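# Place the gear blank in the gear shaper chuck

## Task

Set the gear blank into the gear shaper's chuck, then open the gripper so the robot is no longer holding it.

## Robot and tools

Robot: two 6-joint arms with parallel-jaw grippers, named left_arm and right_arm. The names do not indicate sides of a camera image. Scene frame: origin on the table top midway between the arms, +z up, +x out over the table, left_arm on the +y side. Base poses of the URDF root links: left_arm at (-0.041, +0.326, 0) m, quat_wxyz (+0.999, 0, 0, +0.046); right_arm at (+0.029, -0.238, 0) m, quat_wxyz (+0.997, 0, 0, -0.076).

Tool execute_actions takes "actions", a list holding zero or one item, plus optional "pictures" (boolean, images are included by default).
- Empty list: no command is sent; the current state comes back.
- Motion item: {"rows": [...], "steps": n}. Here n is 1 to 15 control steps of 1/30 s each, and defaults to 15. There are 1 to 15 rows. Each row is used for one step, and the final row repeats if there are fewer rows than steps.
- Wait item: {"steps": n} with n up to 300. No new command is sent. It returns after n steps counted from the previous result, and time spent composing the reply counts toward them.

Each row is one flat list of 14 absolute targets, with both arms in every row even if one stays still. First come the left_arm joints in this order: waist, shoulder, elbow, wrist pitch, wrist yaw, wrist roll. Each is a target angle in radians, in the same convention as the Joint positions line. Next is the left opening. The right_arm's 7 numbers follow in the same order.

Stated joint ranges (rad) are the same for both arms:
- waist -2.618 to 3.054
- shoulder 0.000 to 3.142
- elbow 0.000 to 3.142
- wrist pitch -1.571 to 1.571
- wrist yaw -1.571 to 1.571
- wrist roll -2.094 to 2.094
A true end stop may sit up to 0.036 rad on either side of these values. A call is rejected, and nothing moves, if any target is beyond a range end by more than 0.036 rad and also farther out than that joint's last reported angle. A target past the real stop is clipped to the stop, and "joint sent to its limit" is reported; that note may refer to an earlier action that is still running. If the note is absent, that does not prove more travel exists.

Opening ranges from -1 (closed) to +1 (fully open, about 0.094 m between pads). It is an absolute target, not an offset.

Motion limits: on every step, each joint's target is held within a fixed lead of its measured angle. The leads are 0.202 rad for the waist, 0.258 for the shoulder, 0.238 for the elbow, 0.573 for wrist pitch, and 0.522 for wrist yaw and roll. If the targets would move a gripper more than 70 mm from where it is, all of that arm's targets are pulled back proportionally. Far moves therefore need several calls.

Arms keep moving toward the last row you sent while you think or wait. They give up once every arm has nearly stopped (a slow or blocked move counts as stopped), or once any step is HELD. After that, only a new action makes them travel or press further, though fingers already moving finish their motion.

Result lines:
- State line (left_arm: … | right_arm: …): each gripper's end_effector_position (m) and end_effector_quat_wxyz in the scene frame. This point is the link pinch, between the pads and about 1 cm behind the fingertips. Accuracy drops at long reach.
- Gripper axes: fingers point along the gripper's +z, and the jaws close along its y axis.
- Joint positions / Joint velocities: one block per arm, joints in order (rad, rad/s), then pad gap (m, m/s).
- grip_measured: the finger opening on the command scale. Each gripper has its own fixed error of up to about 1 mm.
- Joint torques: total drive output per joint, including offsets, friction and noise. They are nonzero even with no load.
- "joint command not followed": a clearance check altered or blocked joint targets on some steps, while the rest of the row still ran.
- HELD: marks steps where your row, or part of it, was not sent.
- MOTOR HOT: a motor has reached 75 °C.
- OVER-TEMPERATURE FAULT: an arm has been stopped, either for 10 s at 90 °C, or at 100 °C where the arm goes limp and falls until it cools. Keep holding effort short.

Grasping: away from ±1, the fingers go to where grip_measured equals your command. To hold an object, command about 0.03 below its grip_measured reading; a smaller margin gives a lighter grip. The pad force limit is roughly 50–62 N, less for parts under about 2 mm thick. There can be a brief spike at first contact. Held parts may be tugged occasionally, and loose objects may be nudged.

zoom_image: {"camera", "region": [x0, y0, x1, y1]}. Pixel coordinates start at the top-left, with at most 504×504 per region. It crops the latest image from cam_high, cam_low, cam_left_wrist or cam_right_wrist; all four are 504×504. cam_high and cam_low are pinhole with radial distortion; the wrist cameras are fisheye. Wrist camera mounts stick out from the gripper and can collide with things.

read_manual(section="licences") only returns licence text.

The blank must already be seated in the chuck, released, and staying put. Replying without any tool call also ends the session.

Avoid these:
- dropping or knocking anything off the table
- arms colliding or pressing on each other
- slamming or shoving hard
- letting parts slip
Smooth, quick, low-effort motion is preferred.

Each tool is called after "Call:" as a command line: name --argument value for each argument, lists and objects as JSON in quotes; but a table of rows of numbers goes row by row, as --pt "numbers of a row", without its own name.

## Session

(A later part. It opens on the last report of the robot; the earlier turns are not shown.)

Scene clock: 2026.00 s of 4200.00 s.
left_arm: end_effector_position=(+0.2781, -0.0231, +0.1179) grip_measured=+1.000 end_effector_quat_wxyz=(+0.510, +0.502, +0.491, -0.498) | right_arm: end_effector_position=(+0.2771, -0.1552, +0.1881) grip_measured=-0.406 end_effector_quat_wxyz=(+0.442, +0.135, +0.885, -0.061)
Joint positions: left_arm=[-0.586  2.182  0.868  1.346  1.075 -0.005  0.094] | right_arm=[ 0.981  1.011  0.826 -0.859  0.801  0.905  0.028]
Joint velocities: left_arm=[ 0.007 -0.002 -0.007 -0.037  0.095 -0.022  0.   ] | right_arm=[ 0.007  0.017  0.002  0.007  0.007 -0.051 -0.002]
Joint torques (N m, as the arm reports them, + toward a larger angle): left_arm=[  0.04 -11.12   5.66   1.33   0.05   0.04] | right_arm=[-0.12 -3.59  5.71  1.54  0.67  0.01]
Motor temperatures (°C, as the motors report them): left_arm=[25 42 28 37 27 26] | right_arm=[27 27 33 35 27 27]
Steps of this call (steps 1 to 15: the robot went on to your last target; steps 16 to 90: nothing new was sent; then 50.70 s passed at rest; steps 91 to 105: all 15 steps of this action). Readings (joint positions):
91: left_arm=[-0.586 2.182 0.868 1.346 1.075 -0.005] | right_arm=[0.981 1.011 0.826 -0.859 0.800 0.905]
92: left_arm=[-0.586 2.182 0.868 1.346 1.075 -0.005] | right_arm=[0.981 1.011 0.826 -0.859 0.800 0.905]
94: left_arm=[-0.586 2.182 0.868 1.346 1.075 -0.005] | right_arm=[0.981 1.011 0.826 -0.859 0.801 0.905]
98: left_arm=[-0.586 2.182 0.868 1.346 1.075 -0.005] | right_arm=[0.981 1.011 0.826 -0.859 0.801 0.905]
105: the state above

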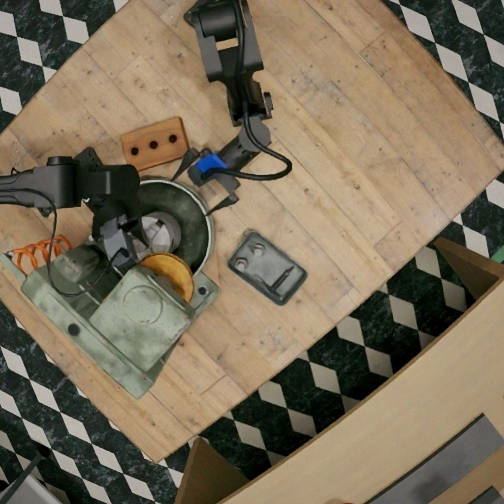

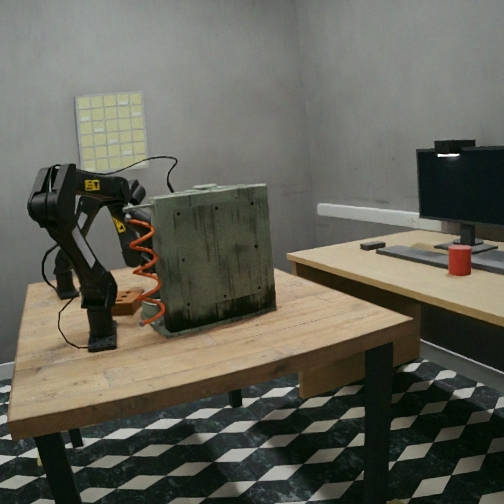

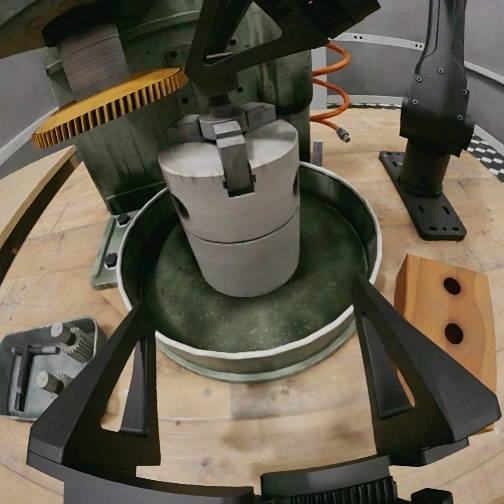

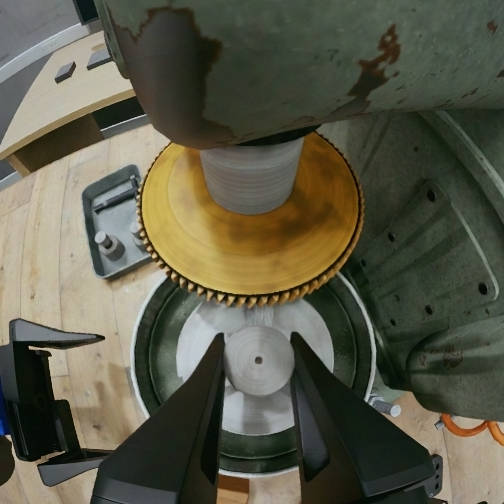

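Call:
execute_actions --actions '[{"rows": [[-0.586,2.182,0.868,1.35,1.08,0,1,0.980,1.000,0.818,-0.846,0.828,0.905,-0.416],[-0.586,2.182,0.868,1.35,1.08,0,1,0.980,1.000,0.816,-0.844,0.830,0.905,-0.414],[-0.586,2.182,0.868,1.35,1.08,0,1,0.980,1.000,0.814,-0.842,0.832,0.905,-0.412],[-0.586,2.182,0.868,1.35,1.08,0,1,0.980,1.000,0.812,-0.840,0.834,0.905,-0.411],[-0.586,2.182,0.868,1.35,1.08,0,1,0.980,1.000,0.810,-0.839,0.835,0.905,-0.410],[-0.586,2.182,0.868,1.35,1.08,0,1,0.980,1.000,0.808,-0.838,0.836,0.905,-0.410],[-0.586,2.182,0.868,1.35,1.08,0,1,0.980,1.000,0.806,-0.838,0.836,0.905,-0.410],[-0.586,2.182,0.868,1.35,1.08,0,1,0.980,1.000,0.804,-0.838,0.836,0.905,-0.410],[-0.586,2.182,0.868,1.35,1.08,0,1,0.980,1.000,0.802,-0.838,0.836,0.905,-0.410],[-0.586,2.182,0.868,1.35,1.08,0,1,0.980,1.000,0.800,-0.838,0.836,0.905,-0.410],[-0.586,2.182,0.868,1.35,1.08,0,1,0.980,1.000,0.798,-0.838,0.836,0.905,-0.410],[-0.586,2.182,0.868,1.35,1.08,0,1,0.980,1.000,0.797,-0.838,0.836,0.905,-0.410]], "steps": 15}]'

Call:
zoom_image --camera "cam_left_wrist" --region '[170, 50, 280, 160]'

Scene clock: 2034.10 s of 4200.00 s.
left_arm: end_effector_position=(+0.2781, -0.0231, +0.1179) grip_measured=+1.000 end_effector_quat_wxyz=(+0.510, +0.502, +0.491, -0.498) | right_arm: end_effector_position=(+0.2771, -0.1553, +0.1882) grip_measured=-0.401 end_effector_quat_wxyz=(+0.442, +0.135, +0.885, -0.061)
Joint positions: left_arm=[-0.586  2.182  0.868  1.346  1.075 -0.005  0.094] | right_arm=[ 0.981  1.011  0.826 -0.859  0.802  0.905  0.028]
Joint velocities: left_arm=[ 0.007  0.012  0.012 -0.022 -0.051  0.022  0.   ] | right_arm=[ 0.002 -0.017  0.007  0.037 -0.007 -0.022 -0.001]
Joint torques (N m, as the arm reports them, + toward a larger angle): left_arm=[  0.02 -11.01   5.67   1.31   0.05   0.06] | right_arm=[-0.13 -3.59  4.26  1.62  0.78  0.01]
Motor temperatures (°C, as the motors report them): left_arm=[25 42 28 37 27 26] | right_arm=[27 27 33 35 27 27]
Steps of this call (steps 1 to 15: the robot went on to your last target; steps 16 to 90: nothing new was sent; then 4.60 s passed at rest; steps 91 to 105: all 15 steps of this action). Readings (joint positions):
91: left_arm=[-0.586 2.182 0.868 1.346 1.075 -0.005] | right_arm=[0.981 1.011 0.826 -0.859 0.802 0.905]
92: left_arm=[-0.586 2.182 0.868 1.346 1.075 -0.005] | right_arm=[0.981 1.011 0.826 -0.859 0.802 0.905]
94: left_arm=[-0.586 2.182 0.868 1.346 1.075 -0.005] | right_arm=[0.981 1.011 0.826 -0.859 0.802 0.905]
98: left_arm=[-0.586 2.182 0.868 1.346 1.075 -0.005] | right_arm=[0.981 1.011 0.826 -0.859 0.802 0.905]
105: the state above

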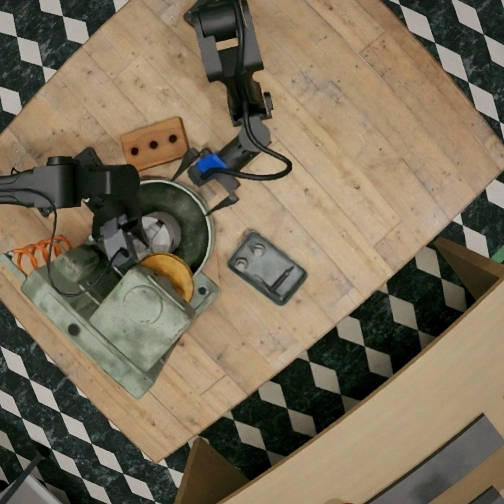

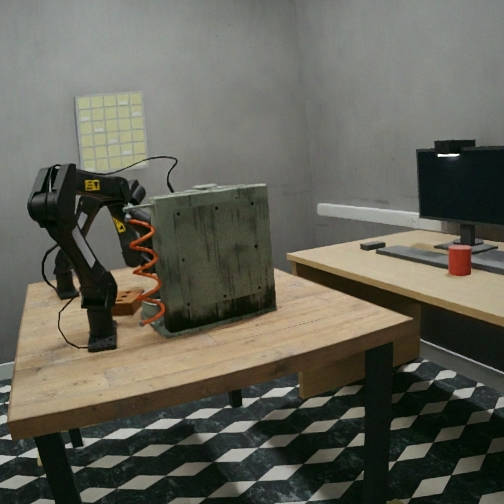

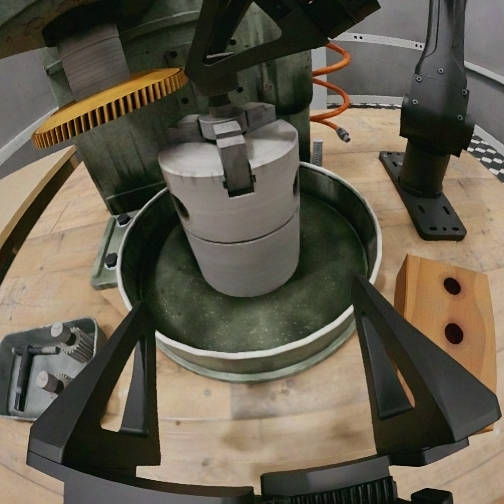

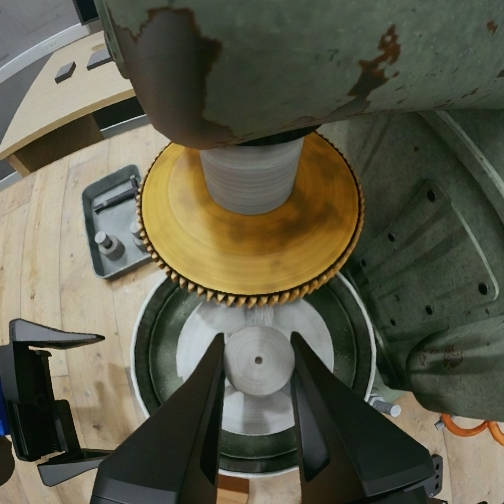

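Region (170, 50, 280, 160) of cam_left_wrist's 504x504 image, scaled by 4.582, with more detail than that image has.

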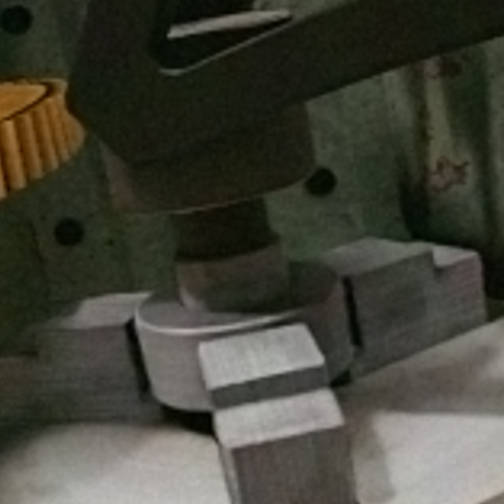

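Call:
execute_actions --actions '[{"rows": [[-0.586,2.182,0.868,1.35,1.08,0,1,0.980,1.000,0.800,-0.840,0.834,0.905,-0.408],[-0.586,2.182,0.868,1.35,1.08,0,1,0.980,1.000,0.803,-0.841,0.833,0.905,-0.406],[-0.586,2.182,0.868,1.35,1.08,0,1,0.980,1.000,0.806,-0.842,0.832,0.905,-0.404],[-0.586,2.182,0.868,1.35,1.08,0,1,0.980,1.000,0.808,-0.842,0.832,0.905,-0.402],[-0.586,2.182,0.868,1.35,1.08,0,1,0.980,1.000,0.808,-0.842,0.832,0.905,-0.400],[-0.586,2.182,0.868,1.35,1.08,0,1,0.980,1.000,0.808,-0.842,0.832,0.905,-0.399],[-0.586,2.182,0.868,1.35,1.08,0,1,0.980,1.000,0.808,-0.842,0.832,0.905,-0.398],[-0.586,2.182,0.868,1.35,1.08,0,1,0.980,1.000,0.808,-0.842,0.832,0.905,-0.397],[-0.586,2.182,0.868,1.35,1.08,0,1,0.980,1.000,0.808,-0.842,0.832,0.905,-0.396]], "steps": 15}]'

Call:
zoom_image --camera "cam_left_wrist" --region '[170, 50, 280, 160]'

Scene clock: 2043.73 s of 4200.00 s.
left_arm: end_effector_position=(+0.2781, -0.0231, +0.1179) grip_measured=+1.000 end_effector_quat_wxyz=(+0.510, +0.502, +0.491, -0.498) | right_arm: end_effector_position=(+0.2771, -0.1553, +0.1882) grip_measured=-0.391 end_effector_quat_wxyz=(+0.442, +0.135, +0.885, -0.061)
Joint positions: left_arm=[-0.586  2.182  0.868  1.346  1.075 -0.005  0.094] | right_arm=[ 0.981  1.011  0.826 -0.859  0.802  0.905  0.029]
Joint velocities: left_arm=[ 0.007  0.012 -0.002  0.007  0.007  0.051  0.   ] | right_arm=[ 0.012  0.002  0.007  0.022 -0.066  0.022 -0.   ]
Joint torques (N m, as the arm reports them, + toward a larger angle): left_arm=[  0.01 -11.11   5.64   1.32   0.03   0.03] | right_arm=[-0.12 -3.59  4.96  1.59  0.73  0.01]
Motor temperatures (°C, as the motors report them): left_arm=[25 42 28 37 27 26] | right_arm=[27 27 32 35 27 27]
Steps of this call (steps 1 to 15: the robot went on to your last target; steps 16 to 90: nothing new was sent; then 6.13 s passed at rest; steps 91 to 105: all 15 steps of this action). Readings (joint positions):
91: left_arm=[-0.586 2.182 0.868 1.346 1.075 -0.005] | right_arm=[0.981 1.011 0.826 -0.859 0.802 0.905]
92: left_arm=[-0.586 2.182 0.868 1.346 1.075 -0.005] | right_arm=[0.981 1.011 0.826 -0.859 0.802 0.905]
94: left_arm=[-0.586 2.182 0.868 1.346 1.075 -0.005] | right_arm=[0.981 1.011 0.826 -0.859 0.802 0.905]
98: left_arm=[-0.586 2.182 0.868 1.346 1.075 -0.005] | right_arm=[0.981 1.011 0.826 -0.859 0.802 0.905]
105: the state above

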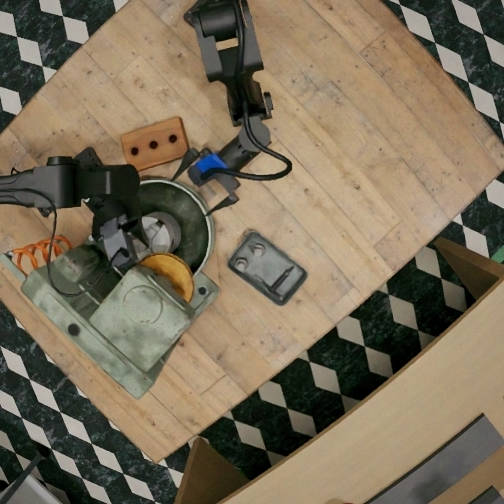

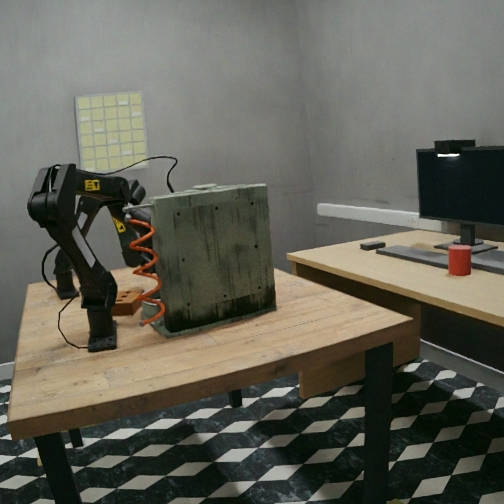

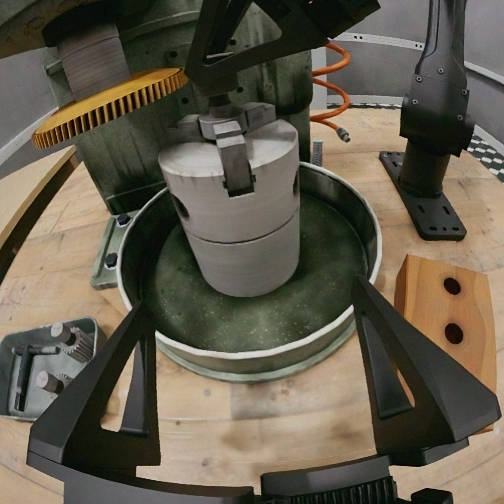

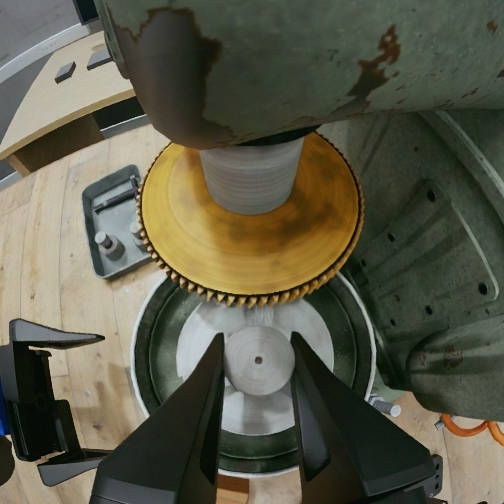

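Region (170, 50, 280, 160) of cam_left_wrist's 504x504 image, scaled by 4.582, with more detail than that image has.

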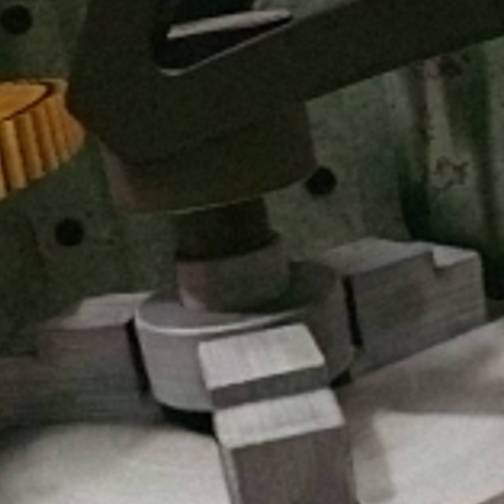

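Call:
execute_actions --actions '[{"rows": [[-0.586,2.182,0.868,1.35,1.08,0,1,0.980,1.000,0.806,-0.840,0.834,0.905,-0.394],[-0.586,2.182,0.868,1.35,1.08,0,1,0.980,1.000,0.804,-0.838,0.836,0.905,-0.393],[-0.586,2.182,0.868,1.35,1.08,0,1,0.980,1.000,0.802,-0.836,0.838,0.905,-0.392],[-0.586,2.182,0.868,1.35,1.08,0,1,0.980,1.000,0.800,-0.835,0.839,0.905,-0.391],[-0.586,2.182,0.868,1.35,1.08,0,1,0.980,1.000,0.798,-0.834,0.840,0.905,-0.390],[-0.586,2.182,0.868,1.35,1.08,0,1,0.980,1.000,0.796,-0.834,0.840,0.905,-0.389],[-0.586,2.182,0.868,1.35,1.08,0,1,0.980,1.000,0.794,-0.834,0.840,0.905,-0.388],[-0.586,2.182,0.868,1.35,1.08,0,1,0.980,1.000,0.792,-0.834,0.840,0.905,-0.388],[-0.586,2.182,0.868,1.35,1.08,0,1,0.980,1.000,0.791,-0.834,0.840,0.905,-0.388],[-0.586,2.182,0.868,1.35,1.08,0,1,0.980,1.000,0.790,-0.834,0.840,0.905,-0.388]], "steps": 15}]'

Call:
zoom_image --camera "cam_left_wrist" --region '[170, 50, 280, 160]'

Scene clock: 2051.10 s of 4200.00 s.
left_arm: end_effector_position=(+0.2781, -0.0231, +0.1179) grip_measured=+1.000 end_effector_quat_wxyz=(+0.510, +0.502, +0.491, -0.498) | right_arm: end_effector_position=(+0.2771, -0.1553, +0.1882) grip_measured=-0.386 end_effector_quat_wxyz=(+0.442, +0.135, +0.885, -0.061)
Joint positions: left_arm=[-0.586  2.182  0.868  1.346  1.075 -0.005  0.094] | right_arm=[ 0.981  1.011  0.826 -0.859  0.802  0.905  0.029]
Joint velocities: left_arm=[ 0.012 -0.007 -0.017 -0.051 -0.037 -0.051  0.   ] | right_arm=[ 0.002 -0.012 -0.017 -0.037 -0.022  0.051 -0.001]
Joint torques (N m, as the arm reports them, + toward a larger angle): left_arm=[  0.08 -11.1    5.63   1.33   0.02   0.06] | right_arm=[-0.12 -3.59  3.83  1.66  0.82  0.01]
Motor temperatures (°C, as the motors report them): left_arm=[25 42 28 37 27 26] | right_arm=[27 27 32 35 27 27]
Steps of this call (steps 1 to 15: the robot went on to your last target; steps 16 to 90: nothing new was sent; then 3.87 s passed at rest; steps 91 to 105: all 15 steps of this action). Readings (joint positions):
91: left_arm=[-0.586 2.182 0.868 1.346 1.075 -0.005] | right_arm=[0.981 1.011 0.826 -0.859 0.802 0.905]
92: left_arm=[-0.586 2.182 0.868 1.346 1.075 -0.005] | right_arm=[0.981 1.011 0.826 -0.859 0.802 0.905]
94: left_arm=[-0.586 2.182 0.868 1.346 1.075 -0.005] | right_arm=[0.981 1.011 0.826 -0.859 0.802 0.905]
98: left_arm=[-0.586 2.182 0.868 1.346 1.075 -0.005] | right_arm=[0.981 1.011 0.826 -0.859 0.802 0.905]
105: the state above

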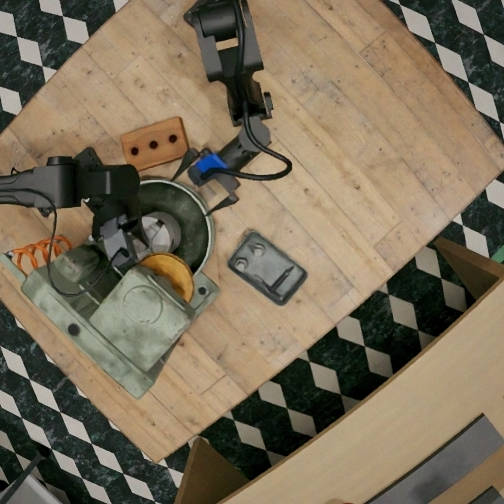

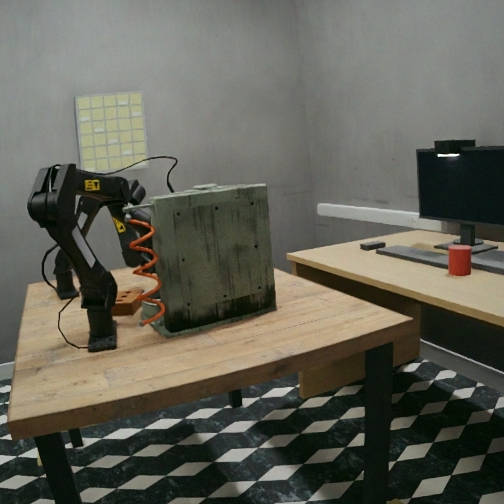

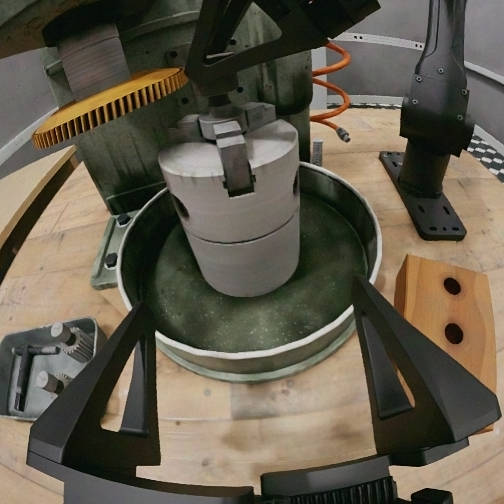

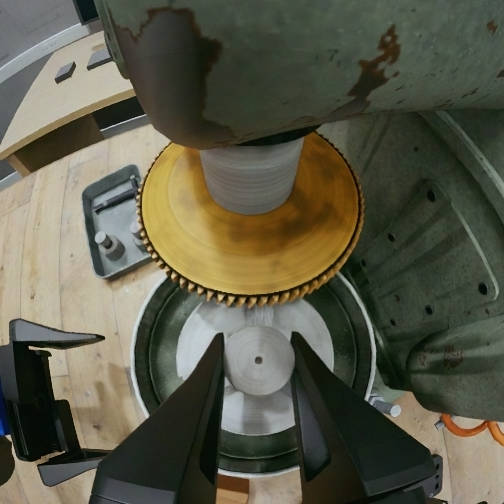

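Region (170, 50, 280, 160) of cam_left_wrist's 504x504 image, scaled by 4.582, with more detail than that image has.

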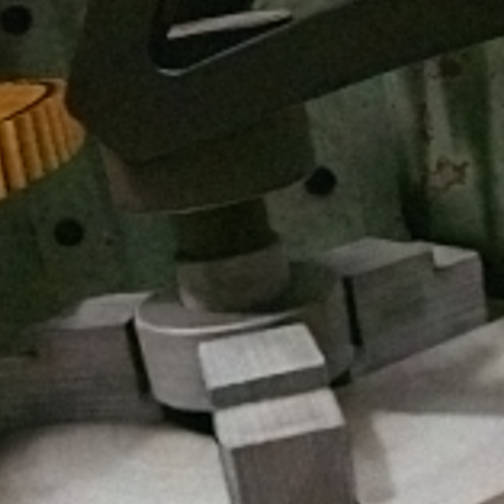

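Call:
execute_actions --actions '[{"rows": [[-0.586,2.182,0.868,1.35,1.08,0,1,0.980,1.000,0.796,-0.838,0.838,0.905,-0.388],[-0.586,2.182,0.868,1.35,1.08,0,1,0.980,1.000,0.802,-0.842,0.835,0.905,-0.388],[-0.586,2.182,0.868,1.35,1.08,0,1,0.980,1.000,0.808,-0.845,0.833,0.905,-0.387],[-0.586,2.182,0.868,1.35,1.08,0,1,0.980,1.000,0.814,-0.847,0.832,0.905,-0.386],[-0.586,2.182,0.868,1.35,1.08,0,1,0.980,1.000,0.818,-0.847,0.832,0.905,-0.385],[-0.586,2.182,0.868,1.35,1.08,0,1,0.980,1.000,0.820,-0.847,0.832,0.905,-0.384],[-0.586,2.182,0.868,1.35,1.08,0,1,0.980,1.000,0.820,-0.847,0.832,0.905,-0.383],[-0.586,2.182,0.868,1.35,1.08,0,1,0.980,1.000,0.820,-0.847,0.832,0.905,-0.382],[-0.586,2.182,0.868,1.35,1.08,0,1,0.980,1.000,0.820,-0.847,0.832,0.905,-0.381],[-0.586,2.182,0.868,1.35,1.08,0,1,0.980,1.000,0.820,-0.847,0.832,0.905,-0.380],[-0.586,2.182,0.868,1.35,1.08,0,1,0.980,1.000,0.820,-0.847,0.832,0.905,-0.379],[-0.586,2.182,0.868,1.35,1.08,0,1,0.980,1.000,0.820,-0.847,0.832,0.905,-0.378]], "steps": 15}]'

Call:
zoom_image --camera "cam_left_wrist" --region '[170, 50, 280, 160]'

Scene clock: 2068.10 s of 4200.00 s.
left_arm: end_effector_position=(+0.2781, -0.0231, +0.1179) grip_measured=+1.000 end_effector_quat_wxyz=(+0.510, +0.502, +0.491, -0.498) | right_arm: end_effector_position=(+0.2773, -0.1553, +0.1884) grip_measured=-0.379 end_effector_quat_wxyz=(+0.443, +0.135, +0.884, -0.061)
Joint positions: left_arm=[-0.586  2.182  0.868  1.346  1.075 -0.005  0.094] | right_arm=[ 0.981  1.011  0.826 -0.858  0.803  0.905  0.029]
Joint velocities: left_arm=[-0.002 -0.022  0.007  0.037 -0.081 -0.051  0.   ] | right_arm=[-0.007 -0.017 -0.032 -0.051 -0.007 -0.037 -0.   ]
Joint torques (N m, as the arm reports them, + toward a larger angle): left_arm=[ -0.02 -11.14   5.63   1.33   0.04   0.05] | right_arm=[-0.12 -3.6   5.71  1.54  0.73  0.01]
Motor temperatures (°C, as the motors report them): left_arm=[25 42 28 37 27 26] | right_arm=[27 27 32 35 27 27]
Steps of this call (steps 1 to 15: the robot went on to your last target; steps 16 to 90: nothing new was sent; then 13.50 s passed at rest; steps 91 to 105: all 15 steps of this action). Readings (joint positions):
91: left_arm=[-0.586 2.182 0.868 1.346 1.075 -0.005] | right_arm=[0.981 1.011 0.826 -0.859 0.802 0.905]
92: left_arm=[-0.586 2.182 0.868 1.346 1.075 -0.005] | right_arm=[0.981 1.011 0.826 -0.859 0.802 0.905]
94: left_arm=[-0.586 2.182 0.868 1.346 1.075 -0.005] | right_arm=[0.981 1.011 0.826 -0.859 0.802 0.905]
98: left_arm=[-0.586 2.182 0.868 1.346 1.075 -0.005] | right_arm=[0.981 1.011 0.826 -0.859 0.802 0.905]
105: the state above

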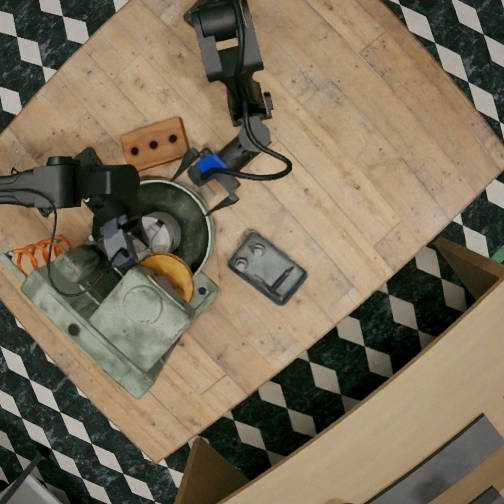

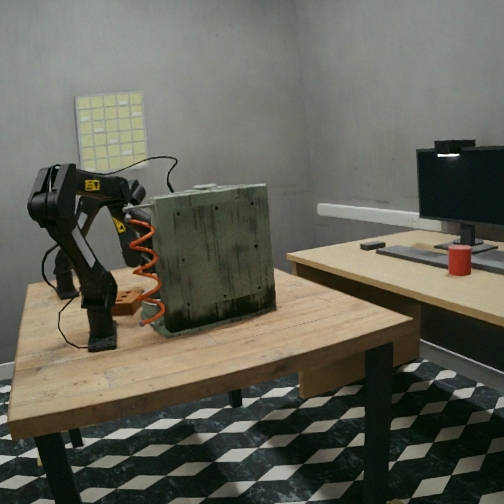

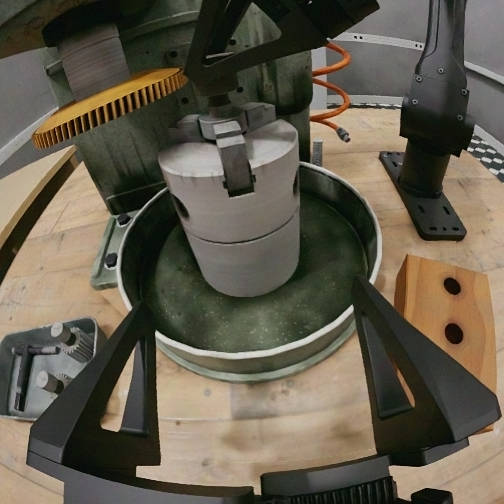

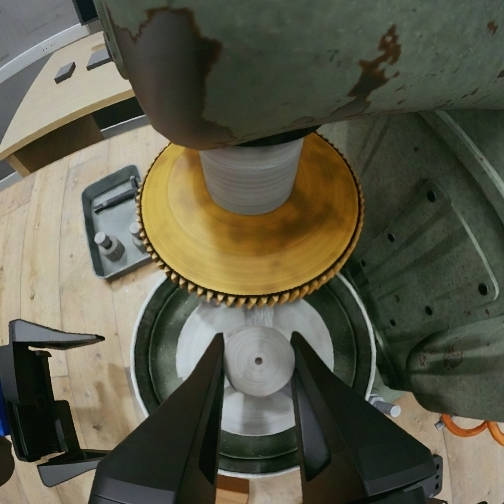

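Region (170, 50, 280, 160) of cam_left_wrist's 504x504 image, scaled by 4.582, with more detail than that image has.

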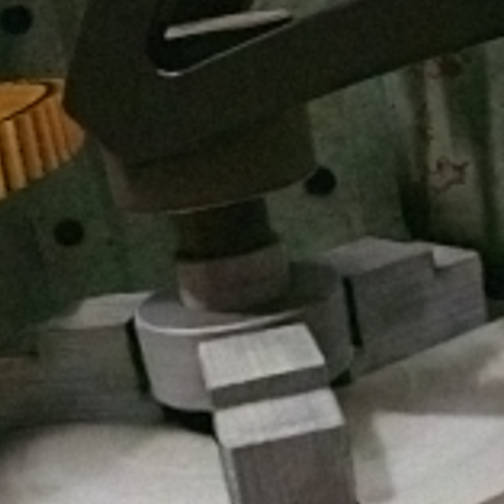

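Call:
execute_actions --actions '[{"rows": [[-0.586,2.182,0.868,1.35,1.08,0,1,0.980,1.000,0.820,-0.848,0.831,0.905,-0.376],[-0.586,2.182,0.868,1.35,1.08,0,1,0.980,1.000,0.820,-0.848,0.831,0.905,-0.374],[-0.586,2.182,0.868,1.35,1.08,0,1,0.980,1.000,0.820,-0.848,0.831,0.905,-0.372],[-0.586,2.182,0.868,1.35,1.08,0,1,0.980,1.000,0.820,-0.848,0.831,0.905,-0.370],[-0.586,2.182,0.868,1.35,1.08,0,1,0.980,1.000,0.820,-0.848,0.831,0.905,-0.368],[-0.586,2.182,0.868,1.35,1.08,0,1,0.980,1.000,0.820,-0.848,0.831,0.905,-0.366],[-0.586,2.182,0.868,1.35,1.08,0,1,0.980,1.000,0.820,-0.848,0.831,0.905,-0.364],[-0.586,2.182,0.868,1.35,1.08,0,1,0.980,1.000,0.820,-0.848,0.831,0.905,-0.362],[-0.586,2.182,0.868,1.35,1.08,0,1,0.980,1.000,0.820,-0.848,0.831,0.905,-0.360]], "steps": 15}]'

Call:
zoom_image --camera "cam_left_wrist" --region '[170, 50, 280, 160]'

Scene clock: 2077.20 s of 4200.00 s.
left_arm: end_effector_position=(+0.2781, -0.0231, +0.1179) grip_measured=+1.000 end_effector_quat_wxyz=(+0.510, +0.502, +0.491, -0.498) | right_arm: end_effector_position=(+0.2774, -0.1553, +0.1885) grip_measured=-0.361 end_effector_quat_wxyz=(+0.443, +0.135, +0.884, -0.061)
Joint positions: left_arm=[-0.586  2.182  0.868  1.346  1.075 -0.005  0.094] | right_arm=[ 0.981  1.011  0.826 -0.858  0.804  0.905  0.03 ]
Joint velocities: left_arm=[-0.002 -0.002  0.012 -0.037 -0.037 -0.037  0.   ] | right_arm=[-0.007 -0.017 -0.007  0.022  0.066  0.007  0.   ]
Joint torques (N m, as the arm reports them, + toward a larger angle): left_arm=[  0.09 -11.13   5.66   1.32   0.05   0.06] | right_arm=[-0.12 -3.6   5.71  1.52  0.7   0.01]
Motor temperatures (°C, as the motors report them): left_arm=[25 42 28 37 27 26] | right_arm=[27 27 32 35 27 27]
Steps of this call (steps 1 to 15: the robot went on to your last target; steps 16 to 90: nothing new was sent; then 5.60 s passed at rest; steps 91 to 105: all 15 steps of this action). Readings (joint positions):
91: left_arm=[-0.586 2.182 0.868 1.346 1.075 -0.005] | right_arm=[0.981 1.011 0.826 -0.858 0.803 0.905]
92: left_arm=[-0.586 2.182 0.868 1.346 1.075 -0.005] | right_arm=[0.981 1.011 0.826 -0.858 0.803 0.905]
94: left_arm=[-0.586 2.182 0.868 1.346 1.075 -0.005] | right_arm=[0.981 1.011 0.826 -0.858 0.803 0.905]
98: left_arm=[-0.586 2.182 0.868 1.346 1.075 -0.005] | right_arm=[0.981 1.011 0.826 -0.858 0.803 0.905]
105: the state above

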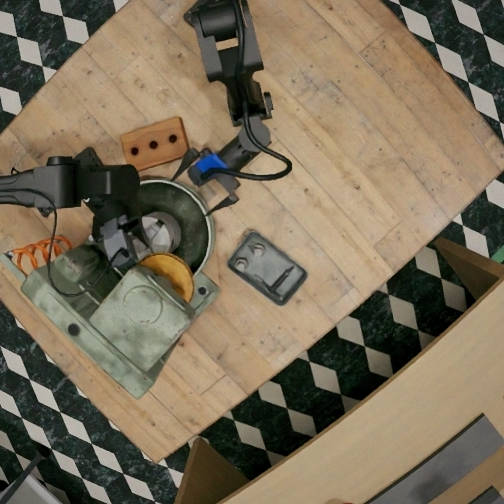

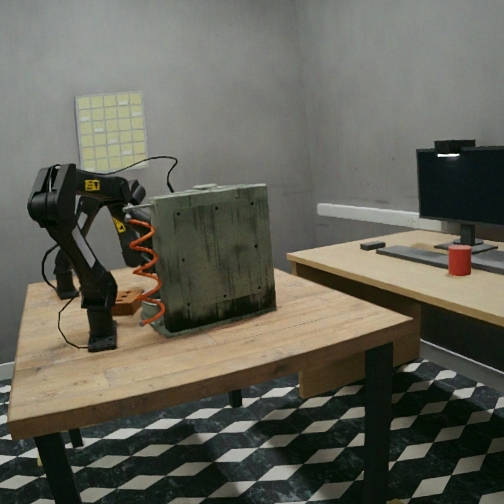

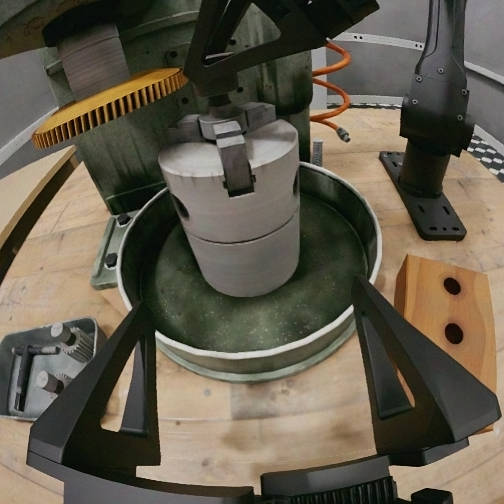

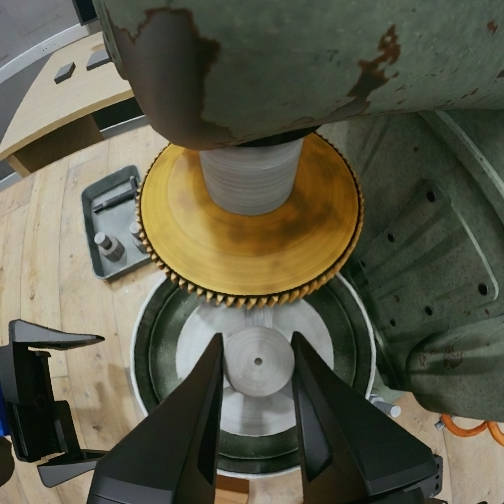

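Region (170, 50, 280, 160) of cam_left_wrist's 504x504 image, scaled by 4.582, with more detail than that image has.

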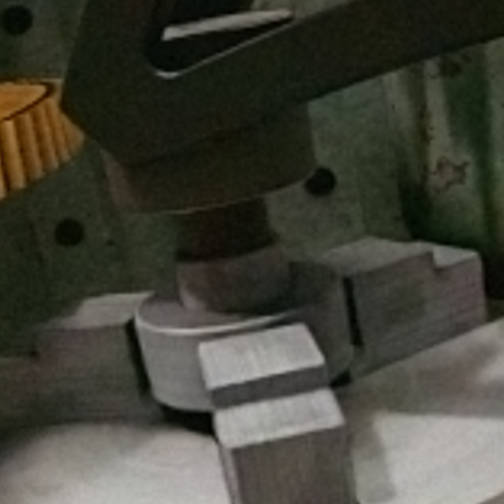

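Call:
execute_actions --actions '[{"rows": [[-0.586,2.182,0.868,1.35,1.08,0,1,0.980,1.000,0.820,-0.848,0.831,0.905,-0.368],[-0.586,2.182,0.868,1.35,1.08,0,1,0.980,1.000,0.820,-0.846,0.833,0.905,-0.376],[-0.586,2.182,0.868,1.35,1.08,0,1,0.980,1.000,0.820,-0.844,0.835,0.905,-0.384],[-0.586,2.182,0.868,1.35,1.08,0,1,0.980,1.000,0.820,-0.842,0.836,0.905,-0.390],[-0.586,2.182,0.868,1.35,1.08,0,1,0.980,1.000,0.820,-0.840,0.837,0.905,-0.394],[-0.586,2.182,0.868,1.35,1.08,0,1,0.980,1.000,0.820,-0.838,0.838,0.905,-0.396],[-0.586,2.182,0.868,1.35,1.08,0,1,0.980,1.000,0.820,-0.836,0.840,0.905,-0.396],[-0.586,2.182,0.868,1.35,1.08,0,1,0.980,1.000,0.820,-0.834,0.842,0.905,-0.396],[-0.586,2.182,0.868,1.35,1.08,0,1,0.980,1.000,0.820,-0.832,0.844,0.905,-0.396],[-0.586,2.182,0.868,1.35,1.08,0,1,0.980,1.000,0.820,-0.830,0.846,0.905,-0.396],[-0.586,2.182,0.868,1.35,1.08,0,1,0.980,1.000,0.820,-0.828,0.848,0.905,-0.396],[-0.586,2.182,0.868,1.35,1.08,0,1,0.980,1.000,0.820,-0.826,0.850,0.905,-0.396]], "steps": 15}]'

Call:
zoom_image --camera "cam_left_wrist" --region '[170, 50, 280, 160]'

Scene clock: 2108.43 s of 4200.00 s.
left_arm: end_effector_position=(+0.2781, -0.0231, +0.1179) grip_measured=+1.000 end_effector_quat_wxyz=(+0.510, +0.502, +0.491, -0.498) | right_arm: end_effector_position=(+0.2776, -0.1552, +0.1887) grip_measured=-0.389 end_effector_quat_wxyz=(+0.444, +0.136, +0.884, -0.061)
Joint positions: left_arm=[-0.586  2.182  0.868  1.346  1.075 -0.005  0.094] | right_arm=[ 0.981  1.011  0.826 -0.856  0.805  0.905  0.029]
Joint velocities: left_arm=[-0.017 -0.002 -0.002 -0.037 -0.037  0.051  0.   ] | right_arm=[-0.002 -0.012  0.002 -0.066 -0.022 -0.022 -0.001]
Joint torques (N m, as the arm reports them, + toward a larger angle): left_arm=[  0.01 -11.04   5.6    1.34   0.07   0.03] | right_arm=[-0.13 -3.6   5.7   1.71  0.9   0.01]
Motor temperatures (°C, as the motors report them): left_arm=[25 42 28 37 27 26] | right_arm=[27 27 33 35 27 27]
Steps of this call (steps 1 to 15: the robot went on to your last target; steps 16 to 90: nothing new was sent; then 27.73 s passed at rest; steps 91 to 105: all 15 steps of this action). Readings (joint positions):
91: left_arm=[-0.586 2.182 0.868 1.346 1.075 -0.005] | right_arm=[0.981 1.011 0.826 -0.858 0.804 0.905]
92: left_arm=[-0.586 2.182 0.868 1.346 1.075 -0.005] | right_arm=[0.981 1.011 0.826 -0.858 0.804 0.905]
94: left_arm=[-0.586 2.182 0.868 1.346 1.075 -0.005] | right_arm=[0.981 1.011 0.826 -0.857 0.804 0.905]
98: left_arm=[-0.586 2.182 0.868 1.346 1.075 -0.005] | right_arm=[0.981 1.011 0.826 -0.857 0.804 0.905]
105: the state above

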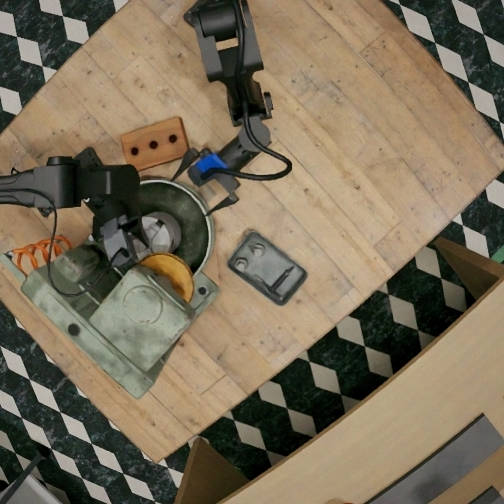

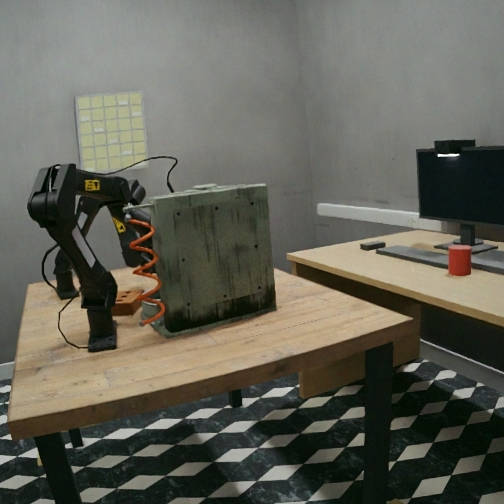

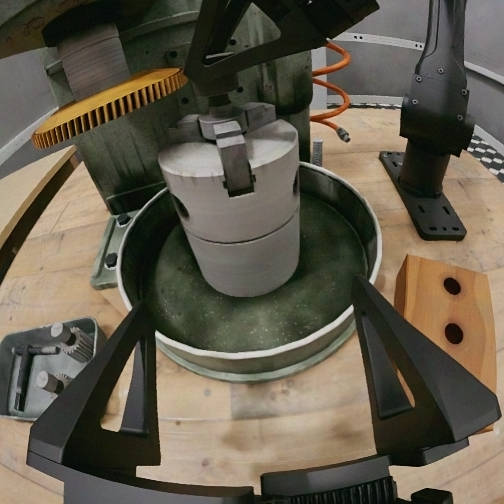

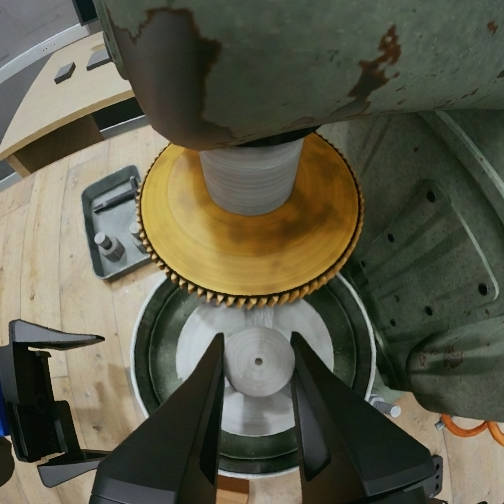

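Region (170, 50, 280, 160) of cam_left_wrist's 504x504 image, scaled by 4.582, with more detail than that image has.

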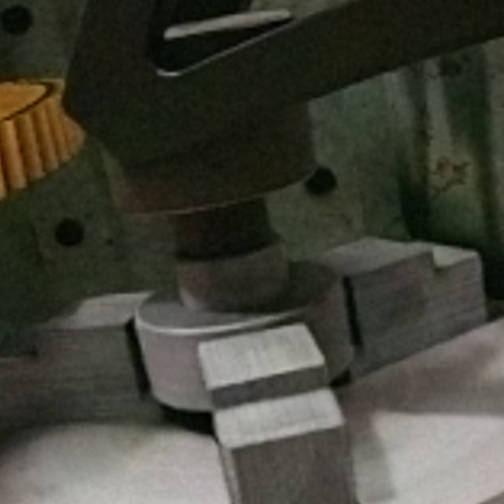

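Call:
execute_actions --actions '[{"rows": [[-0.586,2.182,0.868,1.35,1.08,0,1,0.980,1.000,0.822,-0.823,0.853,0.905,-0.398],[-0.586,2.182,0.868,1.35,1.08,0,1,0.980,1.000,0.824,-0.820,0.856,0.905,-0.398],[-0.586,2.182,0.868,1.35,1.08,0,1,0.980,1.000,0.826,-0.817,0.859,0.905,-0.398],[-0.586,2.182,0.868,1.35,1.08,0,1,0.980,1.000,0.828,-0.814,0.862,0.905,-0.398],[-0.586,2.182,0.868,1.35,1.08,0,1,0.980,1.000,0.830,-0.811,0.865,0.905,-0.398],[-0.586,2.182,0.868,1.35,1.08,0,1,0.980,1.000,0.830,-0.808,0.868,0.905,-0.398],[-0.586,2.182,0.868,1.35,1.08,0,1,0.980,1.000,0.830,-0.805,0.871,0.905,-0.398],[-0.586,2.182,0.868,1.35,1.08,0,1,0.980,1.000,0.830,-0.802,0.874,0.905,-0.398],[-0.586,2.182,0.868,1.35,1.08,0,1,0.980,1.000,0.830,-0.800,0.876,0.905,-0.398]], "steps": 15}]'

Call:
zoom_image --camera "cam_left_wrist" --region '[170, 50, 280, 160]'

Scene clock: 2153.30 s of 4200.00 s.
left_arm: end_effector_position=(+0.2781, -0.0231, +0.1179) grip_measured=+1.000 end_effector_quat_wxyz=(+0.510, +0.502, +0.491, -0.498) | right_arm: end_effector_position=(+0.2778, -0.1553, +0.1890) grip_measured=-0.390 end_effector_quat_wxyz=(+0.444, +0.136, +0.883, -0.061)
Joint positions: left_arm=[-0.586  2.182  0.868  1.346  1.075 -0.005  0.094] | right_arm=[ 0.981  1.011  0.826 -0.855  0.806  0.905  0.029]
Joint velocities: left_arm=[-0.027  0.012 -0.002 -0.051 -0.095  0.007  0.   ] | right_arm=[-0.017  0.012 -0.022  0.037  0.022  0.022 -0.001]
Joint torques (N m, as the arm reports them, + toward a larger angle): left_arm=[  0.12 -11.07   5.57   1.3    0.05   0.04] | right_arm=[-0.14 -3.6   6.34  1.93  1.18  0.01]
Motor temperatures (°C, as the motors report them): left_arm=[25 42 28 37 27 26] | right_arm=[27 27 33 36 28 27]
Steps of this call (steps 1 to 15: the robot went on to your last target; steps 16 to 90: nothing new was sent; then 41.37 s passed at rest; steps 91 to 105: all 15 steps of this action). Readings (joint positions):
91: left_arm=[-0.586 2.182 0.868 1.346 1.075 -0.005] | right_arm=[0.981 1.011 0.826 -0.856 0.805 0.905]
92: left_arm=[-0.586 2.182 0.868 1.346 1.075 -0.005] | right_arm=[0.981 1.011 0.826 -0.856 0.805 0.905]
94: left_arm=[-0.586 2.182 0.868 1.346 1.075 -0.005] | right_arm=[0.981 1.011 0.826 -0.856 0.805 0.905]
98: left_arm=[-0.586 2.182 0.868 1.346 1.075 -0.005] | right_arm=[0.981 1.011 0.826 -0.856 0.806 0.905]
105: the state above

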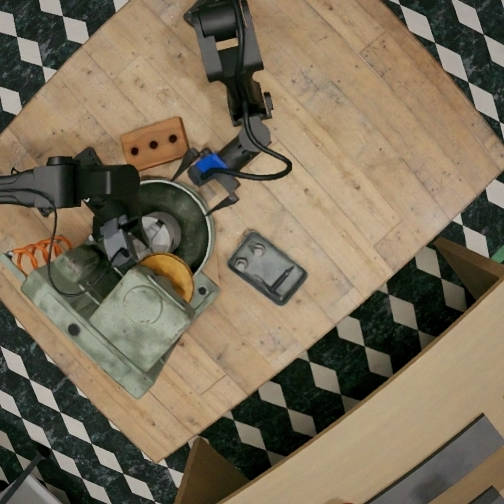

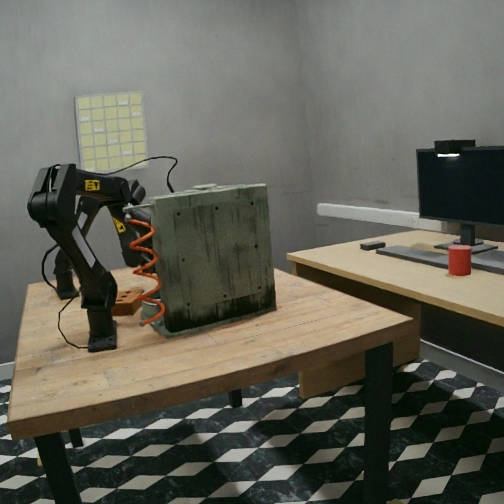

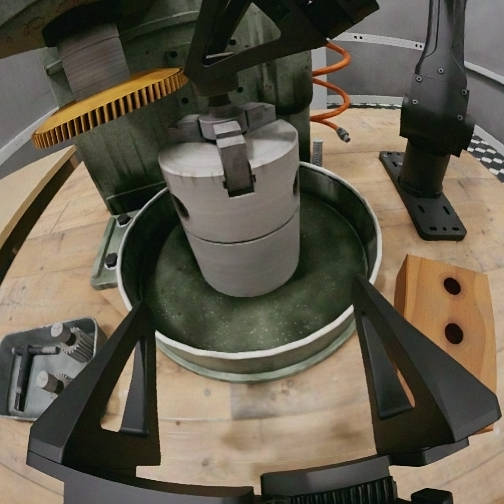

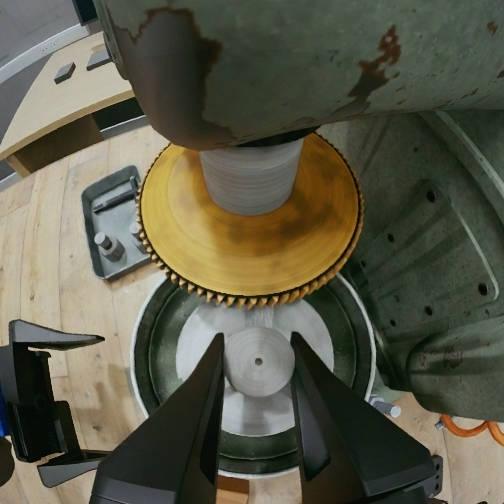

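Region (170, 50, 280, 160) of cam_left_wrist's 504x504 image, scaled by 4.582, with more detail than that image has.

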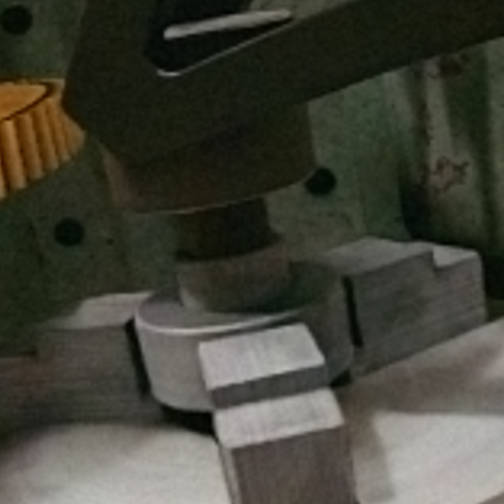

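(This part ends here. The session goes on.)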